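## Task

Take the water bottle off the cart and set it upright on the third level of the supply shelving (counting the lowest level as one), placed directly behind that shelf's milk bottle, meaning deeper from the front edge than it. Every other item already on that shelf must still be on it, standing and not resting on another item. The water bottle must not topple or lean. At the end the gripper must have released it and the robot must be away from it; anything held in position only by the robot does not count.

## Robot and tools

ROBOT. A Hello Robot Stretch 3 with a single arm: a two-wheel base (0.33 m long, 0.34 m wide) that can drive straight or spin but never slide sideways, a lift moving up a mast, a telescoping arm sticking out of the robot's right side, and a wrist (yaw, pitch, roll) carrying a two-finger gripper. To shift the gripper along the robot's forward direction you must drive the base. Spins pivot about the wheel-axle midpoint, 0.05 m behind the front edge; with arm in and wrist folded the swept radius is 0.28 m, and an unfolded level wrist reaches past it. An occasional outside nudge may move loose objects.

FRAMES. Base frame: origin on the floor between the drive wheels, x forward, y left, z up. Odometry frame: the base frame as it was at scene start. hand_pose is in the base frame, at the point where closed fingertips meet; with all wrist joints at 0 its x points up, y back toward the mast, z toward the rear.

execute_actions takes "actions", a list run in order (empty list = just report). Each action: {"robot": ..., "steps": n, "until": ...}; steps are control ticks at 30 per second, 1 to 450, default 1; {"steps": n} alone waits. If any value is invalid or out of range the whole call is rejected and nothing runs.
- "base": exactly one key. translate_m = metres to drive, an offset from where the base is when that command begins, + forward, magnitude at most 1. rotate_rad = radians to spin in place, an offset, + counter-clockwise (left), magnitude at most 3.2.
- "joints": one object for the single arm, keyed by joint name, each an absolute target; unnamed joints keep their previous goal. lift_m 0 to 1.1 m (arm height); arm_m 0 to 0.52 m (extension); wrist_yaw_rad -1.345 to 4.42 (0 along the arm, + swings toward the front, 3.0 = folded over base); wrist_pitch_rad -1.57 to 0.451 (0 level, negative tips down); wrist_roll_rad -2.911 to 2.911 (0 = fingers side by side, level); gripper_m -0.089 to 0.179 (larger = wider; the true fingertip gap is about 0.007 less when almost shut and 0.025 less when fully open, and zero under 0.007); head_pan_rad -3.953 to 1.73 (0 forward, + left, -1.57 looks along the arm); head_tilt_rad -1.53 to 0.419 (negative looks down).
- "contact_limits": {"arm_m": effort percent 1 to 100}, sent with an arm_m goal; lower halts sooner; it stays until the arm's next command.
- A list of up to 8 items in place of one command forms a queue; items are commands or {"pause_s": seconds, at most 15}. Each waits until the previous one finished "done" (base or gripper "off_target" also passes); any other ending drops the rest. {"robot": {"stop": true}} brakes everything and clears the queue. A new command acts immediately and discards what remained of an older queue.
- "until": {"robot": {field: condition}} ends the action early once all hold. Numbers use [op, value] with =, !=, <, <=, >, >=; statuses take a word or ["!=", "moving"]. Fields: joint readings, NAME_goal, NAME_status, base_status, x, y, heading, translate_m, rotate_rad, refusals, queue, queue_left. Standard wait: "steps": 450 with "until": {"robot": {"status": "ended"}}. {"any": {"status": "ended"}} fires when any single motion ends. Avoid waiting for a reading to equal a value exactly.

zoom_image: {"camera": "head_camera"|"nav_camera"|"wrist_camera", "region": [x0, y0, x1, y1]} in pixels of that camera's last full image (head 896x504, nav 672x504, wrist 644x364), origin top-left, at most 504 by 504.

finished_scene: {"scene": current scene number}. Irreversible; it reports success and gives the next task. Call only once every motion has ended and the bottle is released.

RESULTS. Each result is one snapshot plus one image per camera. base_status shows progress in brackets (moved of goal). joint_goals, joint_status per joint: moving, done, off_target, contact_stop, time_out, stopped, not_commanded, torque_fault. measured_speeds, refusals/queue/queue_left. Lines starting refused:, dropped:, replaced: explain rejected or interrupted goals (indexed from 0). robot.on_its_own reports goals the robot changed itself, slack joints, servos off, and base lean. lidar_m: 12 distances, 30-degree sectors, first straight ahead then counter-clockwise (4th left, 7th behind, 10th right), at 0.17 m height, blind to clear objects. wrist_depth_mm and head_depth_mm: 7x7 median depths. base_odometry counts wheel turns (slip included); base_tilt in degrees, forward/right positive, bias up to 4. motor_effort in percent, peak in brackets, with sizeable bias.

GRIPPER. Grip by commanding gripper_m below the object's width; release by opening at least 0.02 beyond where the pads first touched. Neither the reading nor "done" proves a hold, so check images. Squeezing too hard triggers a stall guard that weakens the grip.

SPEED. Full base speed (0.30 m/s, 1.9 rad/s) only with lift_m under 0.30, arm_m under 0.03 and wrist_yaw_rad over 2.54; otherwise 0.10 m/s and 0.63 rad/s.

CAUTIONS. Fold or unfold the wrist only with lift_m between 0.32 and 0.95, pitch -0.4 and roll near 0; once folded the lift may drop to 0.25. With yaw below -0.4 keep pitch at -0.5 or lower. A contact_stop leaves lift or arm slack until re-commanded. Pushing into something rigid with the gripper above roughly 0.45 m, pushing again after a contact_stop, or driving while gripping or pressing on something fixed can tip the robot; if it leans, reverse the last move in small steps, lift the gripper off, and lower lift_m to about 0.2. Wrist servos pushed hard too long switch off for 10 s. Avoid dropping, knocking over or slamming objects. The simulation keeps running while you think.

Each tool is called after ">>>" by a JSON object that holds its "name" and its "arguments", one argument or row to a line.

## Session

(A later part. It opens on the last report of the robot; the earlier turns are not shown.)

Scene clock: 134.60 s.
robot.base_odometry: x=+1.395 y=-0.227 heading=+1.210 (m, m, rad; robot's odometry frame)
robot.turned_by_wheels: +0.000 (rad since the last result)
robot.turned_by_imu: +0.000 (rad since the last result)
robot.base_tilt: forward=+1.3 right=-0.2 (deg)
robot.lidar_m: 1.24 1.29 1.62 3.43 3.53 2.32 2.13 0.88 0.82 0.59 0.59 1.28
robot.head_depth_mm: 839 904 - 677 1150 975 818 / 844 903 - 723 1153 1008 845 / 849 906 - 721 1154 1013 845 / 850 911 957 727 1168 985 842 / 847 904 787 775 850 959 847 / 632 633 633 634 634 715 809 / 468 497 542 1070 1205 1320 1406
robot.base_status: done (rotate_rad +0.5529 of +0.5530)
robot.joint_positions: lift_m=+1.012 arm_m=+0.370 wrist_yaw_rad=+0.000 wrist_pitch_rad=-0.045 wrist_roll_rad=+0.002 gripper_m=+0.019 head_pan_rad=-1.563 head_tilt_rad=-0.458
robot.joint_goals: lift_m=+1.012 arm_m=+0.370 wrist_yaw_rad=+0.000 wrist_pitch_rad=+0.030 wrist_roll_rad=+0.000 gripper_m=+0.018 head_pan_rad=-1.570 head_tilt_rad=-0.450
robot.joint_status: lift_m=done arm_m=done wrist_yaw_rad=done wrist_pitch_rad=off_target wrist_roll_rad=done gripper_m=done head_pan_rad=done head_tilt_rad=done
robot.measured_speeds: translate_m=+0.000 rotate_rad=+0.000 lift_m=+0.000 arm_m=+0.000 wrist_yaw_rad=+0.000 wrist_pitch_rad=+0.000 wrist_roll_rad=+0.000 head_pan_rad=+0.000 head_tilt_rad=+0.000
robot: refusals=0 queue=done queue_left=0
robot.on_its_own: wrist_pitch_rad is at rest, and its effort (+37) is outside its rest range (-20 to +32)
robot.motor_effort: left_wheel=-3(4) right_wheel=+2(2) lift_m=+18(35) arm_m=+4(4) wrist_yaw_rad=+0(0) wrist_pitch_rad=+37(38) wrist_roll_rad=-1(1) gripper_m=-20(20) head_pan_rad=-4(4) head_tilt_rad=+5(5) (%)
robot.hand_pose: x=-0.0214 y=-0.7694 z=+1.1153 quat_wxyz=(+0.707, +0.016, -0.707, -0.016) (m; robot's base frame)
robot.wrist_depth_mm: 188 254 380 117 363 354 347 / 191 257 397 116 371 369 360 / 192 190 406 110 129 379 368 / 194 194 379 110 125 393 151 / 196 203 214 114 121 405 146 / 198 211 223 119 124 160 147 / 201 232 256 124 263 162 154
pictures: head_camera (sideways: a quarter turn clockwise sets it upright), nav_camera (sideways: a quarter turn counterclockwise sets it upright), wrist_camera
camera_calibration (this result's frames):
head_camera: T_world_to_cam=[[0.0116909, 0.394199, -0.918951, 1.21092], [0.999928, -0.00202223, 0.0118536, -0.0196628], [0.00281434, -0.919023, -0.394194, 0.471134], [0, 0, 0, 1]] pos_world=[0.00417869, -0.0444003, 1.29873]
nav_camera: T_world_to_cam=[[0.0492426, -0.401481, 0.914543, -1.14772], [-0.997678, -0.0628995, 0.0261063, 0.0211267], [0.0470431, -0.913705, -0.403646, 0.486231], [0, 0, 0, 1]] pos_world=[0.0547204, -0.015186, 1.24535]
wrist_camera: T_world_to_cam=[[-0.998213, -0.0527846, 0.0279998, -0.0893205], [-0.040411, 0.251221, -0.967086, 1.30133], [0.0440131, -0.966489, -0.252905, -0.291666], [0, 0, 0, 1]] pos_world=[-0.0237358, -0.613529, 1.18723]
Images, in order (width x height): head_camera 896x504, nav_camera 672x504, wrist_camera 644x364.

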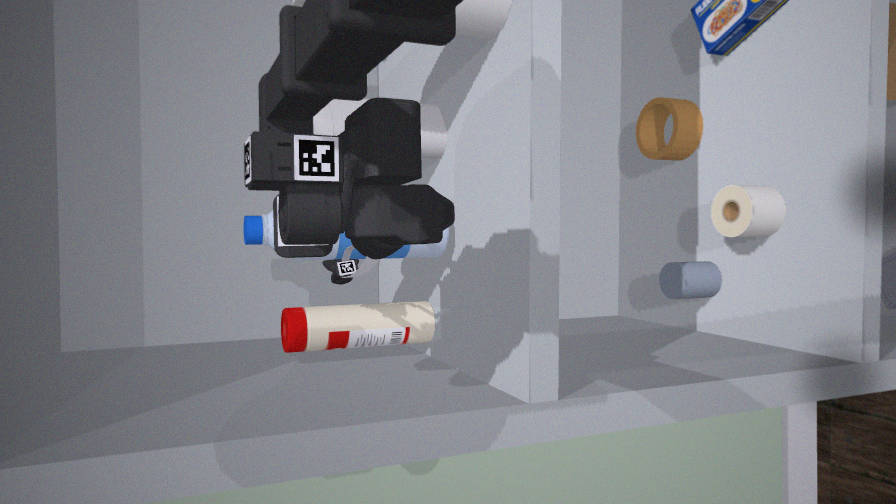

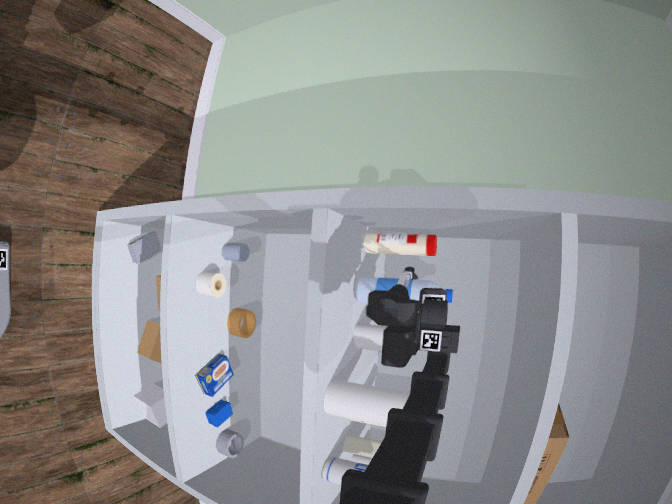

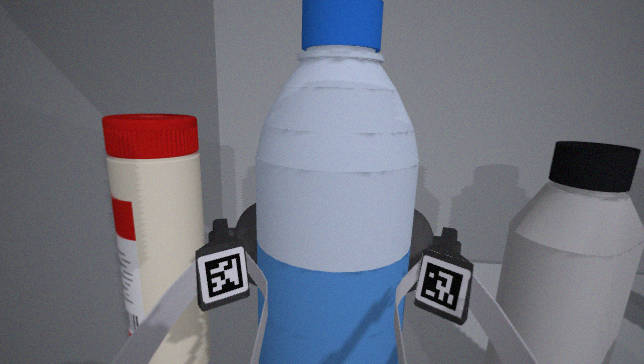

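>>> {"name": "execute_actions", "arguments": {
  "actions": [
    {"robot":{"joints":{"lift_m":1.0}},"steps":90,"until":{"robot":{"status":"ended"}}}
  ]
}}

Scene clock: 135.47 s.
robot.base_odometry: x=+1.395 y=-0.227 heading=+1.210 (m, m, rad; robot's odometry frame)
robot.turned_by_wheels: +0.000 (rad since the last result)
robot.turned_by_imu: +0.000 (rad since the last result)
robot.base_tilt: forward=+1.4 right=-0.2 (deg)
robot.lidar_m: 1.24 1.29 1.62 3.40 3.52 2.32 2.13 0.88 0.83 0.59 0.59 1.29
robot.head_depth_mm: 844 903 940 676 1149 977 821 / 844 903 940 719 1151 1008 841 / 847 908 - 684 1159 1011 844 / 851 911 962 726 1167 986 844 / 848 906 785 773 851 960 847 / 633 631 632 633 633 713 808 / 468 497 542 1072 1202 1321 1404
robot.base_status: done (rotate_rad +0.5529 of +0.5530)
robot.joint_positions: lift_m=+1.000 arm_m=+0.370 wrist_yaw_rad=+0.000 wrist_pitch_rad=-0.042 wrist_roll_rad=+0.002 gripper_m=+0.019 head_pan_rad=-1.563 head_tilt_rad=-0.458
robot.joint_goals: lift_m=+1.000 arm_m=+0.370 wrist_yaw_rad=+0.000 wrist_pitch_rad=+0.030 wrist_roll_rad=+0.000 gripper_m=+0.018 head_pan_rad=-1.570 head_tilt_rad=-0.450
robot.joint_status: lift_m=done arm_m=done wrist_yaw_rad=done wrist_pitch_rad=off_target wrist_roll_rad=done gripper_m=done head_pan_rad=done head_tilt_rad=done
robot.measured_speeds: translate_m=+0.000 rotate_rad=+0.000 lift_m=+0.000 arm_m=+0.000 wrist_yaw_rad=+0.000 wrist_pitch_rad=+0.000 wrist_roll_rad=+0.000 head_pan_rad=+0.000 head_tilt_rad=+0.000
robot: refusals=0 queue=done queue_left=0
robot.on_its_own: wrist_pitch_rad is at rest, and its effort (+36) is outside its rest range (-20 to +32)
robot.motor_effort: left_wheel=-4(4) right_wheel=+2(2) lift_m=+17(18) arm_m=+4(3) wrist_yaw_rad=+0(1) wrist_pitch_rad=+36(37) wrist_roll_rad=-1(1) gripper_m=-20(20) head_pan_rad=-5(4) head_tilt_rad=+5(5) (%)
robot.hand_pose: x=-0.0214 y=-0.7695 z=+1.1042 quat_wxyz=(+0.707, +0.015, -0.707, -0.015) (m; robot's base frame)
robot.wrist_depth_mm: 188 255 379 117 361 355 346 / 190 243 390 116 373 366 359 / 192 186 406 110 129 381 154 / 194 194 378 110 125 392 148 / 196 202 215 114 121 405 141 / 198 210 223 119 124 160 147 / 201 232 241 124 249 162 153
pictures: head_camera (sideways: a quarter turn clockwise sets it upright), nav_camera (sideways: a quarter turn counterclockwise sets it upright), wrist_camera
camera_calibration (this result's frames):
head_camera: T_world_to_cam=[[0.0116908, 0.394197, -0.918952, 1.21092], [0.999928, -0.00202186, 0.0118536, -0.0196628], [0.00281467, -0.919024, -0.394192, 0.471132], [0, 0, 0, 1]] pos_world=[0.00417871, -0.0444003, 1.29873]
nav_camera: T_world_to_cam=[[0.0492427, -0.401479, 0.914543, -1.14772], [-0.997678, -0.0628998, 0.0261064, 0.0211265], [0.0470434, -0.913706, -0.403644, 0.486229], [0, 0, 0, 1]] pos_world=[0.0547204, -0.0151861, 1.24535]
wrist_camera: T_world_to_cam=[[-0.998213, -0.0526873, 0.0281795, -0.08914], [-0.0404102, 0.247914, -0.967939, 1.28902], [0.044012, -0.967348, -0.2496, -0.298904], [0, 0, 0, 1]] pos_world=[-0.0237359, -0.613407, 1.1756]
Images, in order (width x height): head_camera 896x504, nav_camera 672x504, wrist_camera 644x364.

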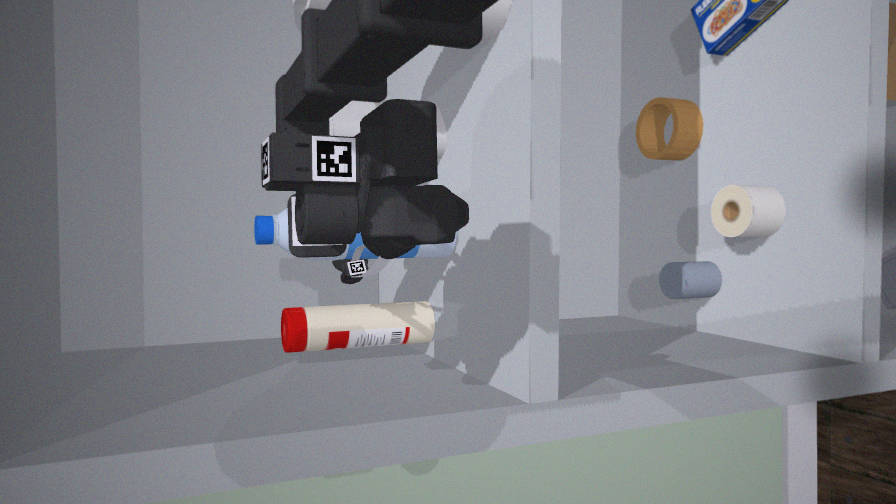

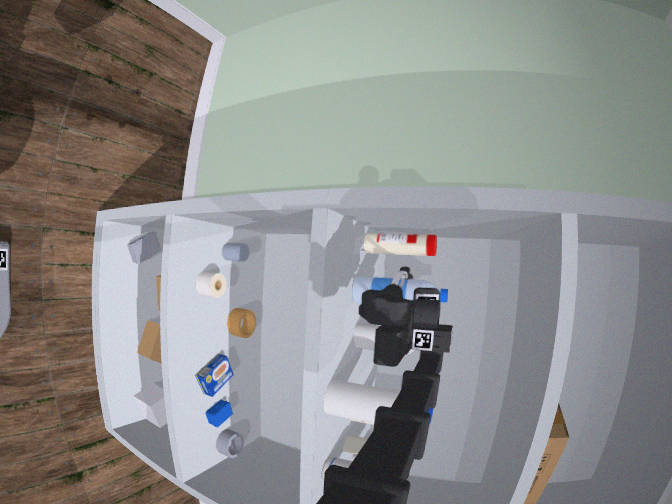

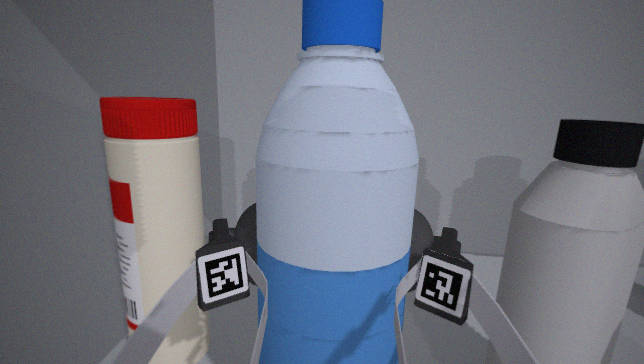

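Just touching.

>>> {"name": "execute_actions", "arguments": {
  "actions": [
    {"robot":[{"joints":{"lift_m":0.994}},{"joints":{"gripper_m":0.105}},{"joints":{"arm_m":0.12}},{"base":{"translate_m":-0.43},"joints":{"gripper_m":0.14,"lift_m":0.975,"wrist_pitch_rad":0}}],"steps":450,"until":{"robot":{"status":"ended"}}}
  ]
}}

Scene clock: 145.83 s.
robot.base_odometry: x=+1.243 y=-0.629 heading=+1.210 (m, m, rad; robot's odometry frame)
robot.turned_by_wheels: +0.000 (rad since the last result)
robot.turned_by_imu: -0.003 (rad since the last result)
robot.base_tilt: forward=+1.5 right=-0.2 (deg)
robot.lidar_m: 1.67 1.74 1.95 3.41 2.95 1.94 1.69 1.47 0.60 0.70 0.82 0.82
robot.head_depth_mm: 771 847 841 811 - - 786 / 830 889 928 873 - - 821 / 832 890 930 802 - - 820 / 835 897 946 728 1162 982 822 / 840 901 939 770 1151 1020 826 / 845 901 955 649 1157 1006 825 / 844 908 565 606 1165 1021 825
robot.base_status: done (translate_m -0.4300 of -0.4300)
robot.joint_positions: lift_m=+0.975 arm_m=+0.120 wrist_yaw_rad=+0.000 wrist_pitch_rad=-0.017 wrist_roll_rad=+0.002 gripper_m=+0.140 head_pan_rad=-1.563 head_tilt_rad=-0.458
robot.joint_goals: lift_m=+0.975 arm_m=+0.120 wrist_yaw_rad=+0.000 wrist_pitch_rad=+0.000 wrist_roll_rad=+0.000 gripper_m=+0.140 head_pan_rad=-1.570 head_tilt_rad=-0.450
robot.joint_status: lift_m=done arm_m=done wrist_yaw_rad=done wrist_pitch_rad=done wrist_roll_rad=done gripper_m=done head_pan_rad=done head_tilt_rad=done
robot.measured_speeds: translate_m=+0.000 rotate_rad=+0.000 lift_m=+0.000 arm_m=+0.000 wrist_yaw_rad=+0.000 wrist_pitch_rad=+0.000 wrist_roll_rad=+0.000 head_pan_rad=+0.000 head_tilt_rad=+0.000
robot: refusals=0 queue=done queue_left=0
robot.motor_effort: left_wheel=-3(9) right_wheel=+2(3) lift_m=+14(19) arm_m=-6(6) wrist_yaw_rad=+1(0) wrist_pitch_rad=+8(37) wrist_roll_rad=-1(1) gripper_m=+0(80) head_pan_rad=-5(5) head_tilt_rad=+4(5) (%)
robot.hand_pose: x=-0.0214 y=-0.5212 z=+1.0857 quat_wxyz=(+0.707, +0.006, -0.707, -0.006) (m; robot's base frame)
robot.wrist_depth_mm: 244 625 606 587 572 540 337 / 230 626 617 604 595 534 332 / 236 279 647 235 429 524 327 / 245 283 609 236 436 522 233 / 256 267 426 244 436 456 224 / 265 - 309 255 319 - 222 / 240 237 241 244 248 242 219
pictures: head_camera (sideways: a quarter turn clockwise sets it upright), nav_camera (sideways: a quarter turn counterclockwise sets it upright), wrist_camera
camera_calibration (this result's frames):
head_camera: T_world_to_cam=[[0.0116916, 0.394099, -0.918994, 1.21098], [0.999928, -0.00202071, 0.0118546, -0.0196642], [0.00281488, -0.919066, -0.394094, 0.471005], [0, 0, 0, 1]] pos_world=[0.00417871, -0.0444006, 1.29873]
nav_camera: T_world_to_cam=[[0.0492419, -0.401382, 0.914586, -1.14777], [-0.997678, -0.0628969, 0.0261123, 0.0211189], [0.0470436, -0.913749, -0.403547, 0.486102], [0, 0, 0, 1]] pos_world=[0.0547205, -0.0151921, 1.24535]
wrist_camera: T_world_to_cam=[[-0.998214, -0.0519611, 0.0294789, -0.0765704], [-0.0404073, 0.223794, -0.973798, 1.20333], [0.0440024, -0.97325, -0.225494, -0.0925702], [0, 0, 0, 1]] pos_world=[-0.0237369, -0.363372, 1.15319]
Images, in order (width x height): head_camera 896x504, nav_camera 672x504, wrist_camera 644x364.

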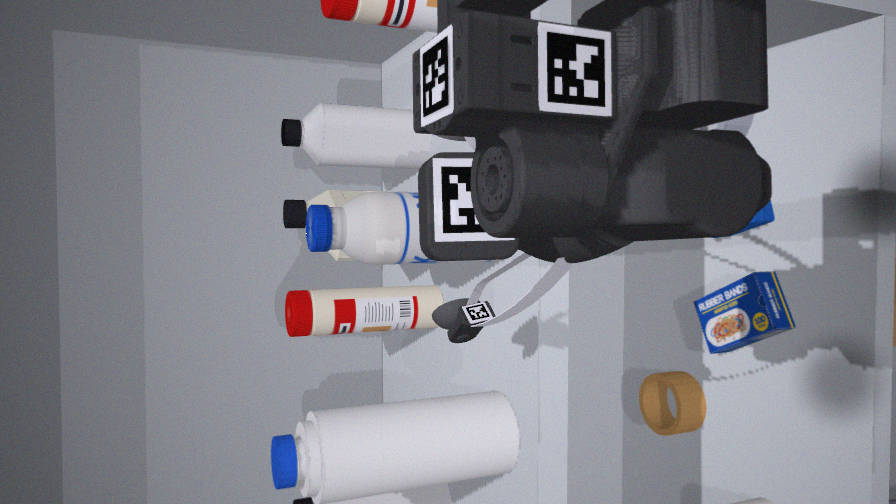

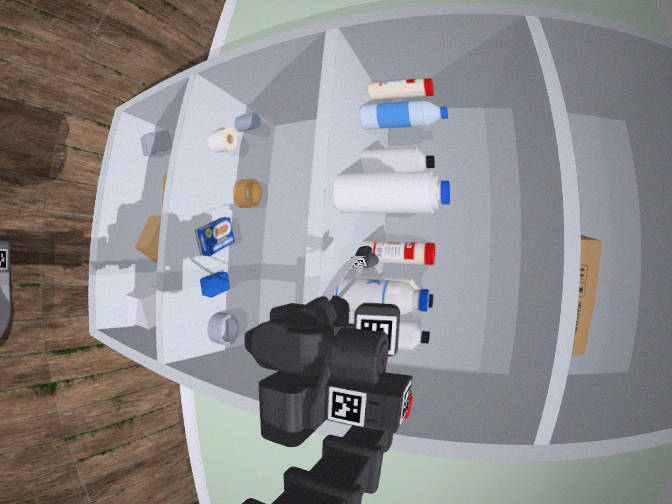

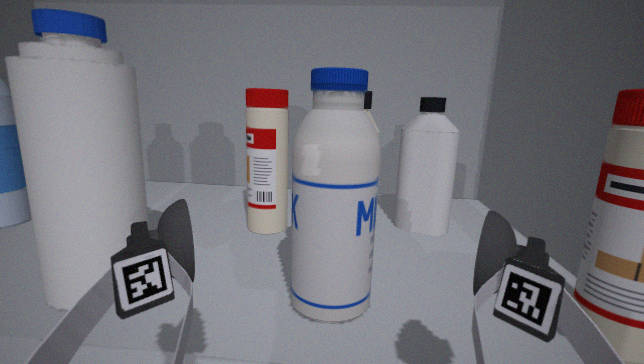

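>>> {"name": "execute_actions", "arguments": {
  "actions": [
    {"robot":[{"joints":{"arm_m":0.233}},{"joints":{"gripper_m":0.02}},{"joints":{"lift_m":1.0}},{"joints":{"arm_m":0.11,"lift_m":1.01}},{"base":{"translate_m":0.43}},{"joints":{"arm_m":0.24}},{"joints":{"lift_m":0.978}}],"steps":450,"until":{"robot":{"status":"ended"}}},
    {"steps":450,"until":{"robot":{"status":"ended"}}},
    {"robot":[{"joints":{"gripper_m":0.14}},{"joints":{"arm_m":0.0}}],"steps":450,"until":{"robot":{"status":"ended"}}}
  ]
}}

Scene clock: 165.70 s.
robot.base_odometry: x=+1.395 y=-0.227 heading=+1.210 (m, m, rad; robot's odometry frame)
robot.turned_by_wheels: +0.000 (rad since the last result)
robot.turned_by_imu: -0.006 (rad since the last result)
robot.base_tilt: forward=+1.4 right=-0.2 (deg)
robot.lidar_m: 1.24 1.29 1.62 3.42 3.53 2.32 2.12 0.88 0.82 0.59 0.59 1.28
robot.head_depth_mm: 840 905 962 652 611 - - / 844 900 946 754 1171 - - / 847 907 958 683 - - - / 851 916 692 626 617 972 834 / 852 903 850 777 905 958 847 / 628 634 635 634 637 712 811 / 470 499 543 1074 1206 1323 1402
robot.base_status: done (translate_m +0.4300 of +0.4300)
robot.joint_positions: lift_m=+0.978 arm_m=+0.000 wrist_yaw_rad=+0.000 wrist_pitch_rad=-0.024 wrist_roll_rad=+0.002 gripper_m=+0.140 head_pan_rad=-1.563 head_tilt_rad=-0.458
robot.joint_goals: lift_m=+0.978 arm_m=+0.000 wrist_yaw_rad=+0.000 wrist_pitch_rad=+0.000 wrist_roll_rad=+0.000 gripper_m=+0.140 head_pan_rad=-1.570 head_tilt_rad=-0.450
robot.joint_status: lift_m=done arm_m=done wrist_yaw_rad=done wrist_pitch_rad=done wrist_roll_rad=done gripper_m=done head_pan_rad=done head_tilt_rad=done
robot.measured_speeds: translate_m=+0.000 rotate_rad=+0.000 lift_m=+0.000 arm_m=+0.000 wrist_yaw_rad=+0.000 wrist_pitch_rad=+0.000 wrist_roll_rad=+0.000 head_pan_rad=+0.000 head_tilt_rad=+0.000
robot: refusals=0 queue=done queue_left=0
robot.motor_effort: left_wheel=-4(5) right_wheel=+2(6) lift_m=+14(39) arm_m=-6(8) wrist_yaw_rad=+0(2) wrist_pitch_rad=+12(35) wrist_roll_rad=-1(1) gripper_m=+0(92) head_pan_rad=-4(5) head_tilt_rad=+4(5) (%)
robot.hand_pose: x=-0.0214 y=-0.4010 z=+1.0869 quat_wxyz=(+0.707, +0.009, -0.707, -0.009) (m; robot's base frame)
robot.wrist_depth_mm: 784 317 463 714 690 683 664 / 813 340 476 733 720 694 337 / 846 344 481 357 731 727 331 / 864 839 498 370 587 383 478 / 902 876 423 380 449 367 433 / 928 - 365 355 347 - 334 / 977 957 533 875 854 827 802
pictures: head_camera (sideways: a quarter turn clockwise sets it upright), nav_camera (sideways: a quarter turn counterclockwise sets it upright), wrist_camera
camera_calibration (this result's frames):
head_camera: T_world_to_cam=[[0.0116935, 0.393964, -0.919052, 1.21105], [0.999928, -0.00202135, 0.0118561, -0.019666], [0.00281314, -0.919124, -0.393959, 0.470828], [0, 0, 0, 1]] pos_world=[0.00417861, -0.0444011, 1.29874]
nav_camera: T_world_to_cam=[[0.04924, -0.401247, 0.914645, -1.14785], [-0.997679, -0.0628907, 0.0261205, 0.0211083], [0.0470419, -0.913808, -0.403412, 0.485927], [0, 0, 0, 1]] pos_world=[0.0547205, -0.0152006, 1.24536]
wrist_camera: T_world_to_cam=[[-0.998201, -0.0524088, 0.0291192, -0.0700861], [-0.040464, 0.23051, -0.972228, 1.1786], [0.044241, -0.971657, -0.232216, 0.0326355], [0, 0, 0, 1]] pos_world=[-0.0237128, -0.243643, 1.15549]
Images, in order (width x height): head_camera 896x504, nav_camera 672x504, wrist_camera 644x364.

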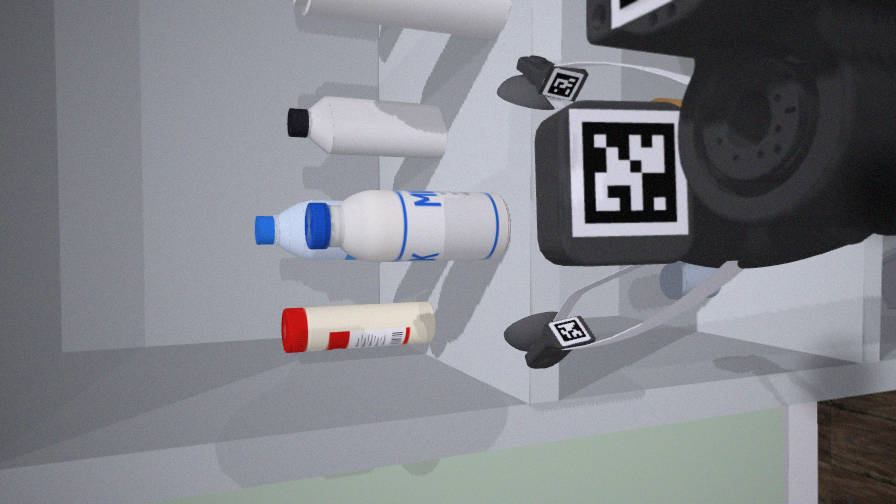

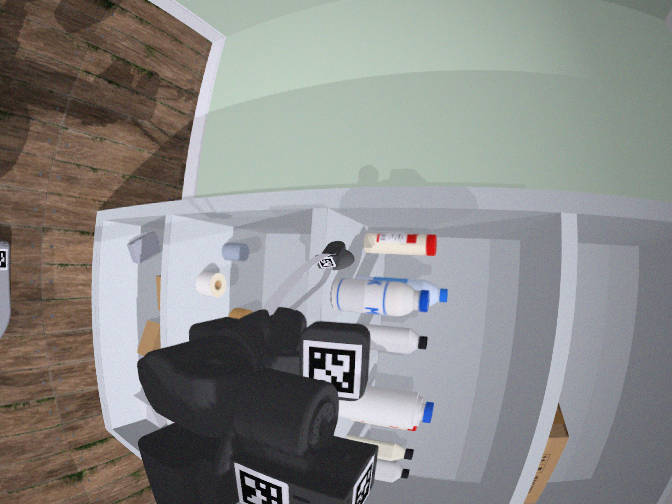

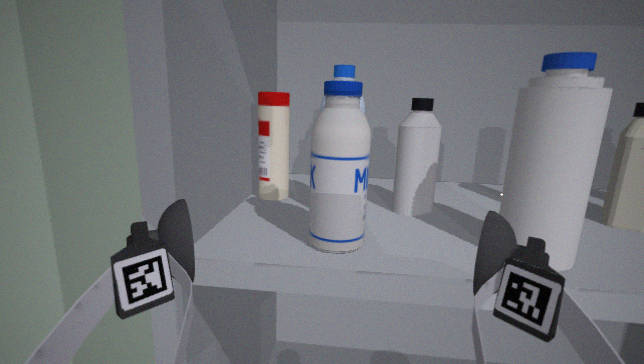

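>>> {"name": "finished_scene", "arguments": {
  "scene": 1
}}

The scene is finished: the task was done.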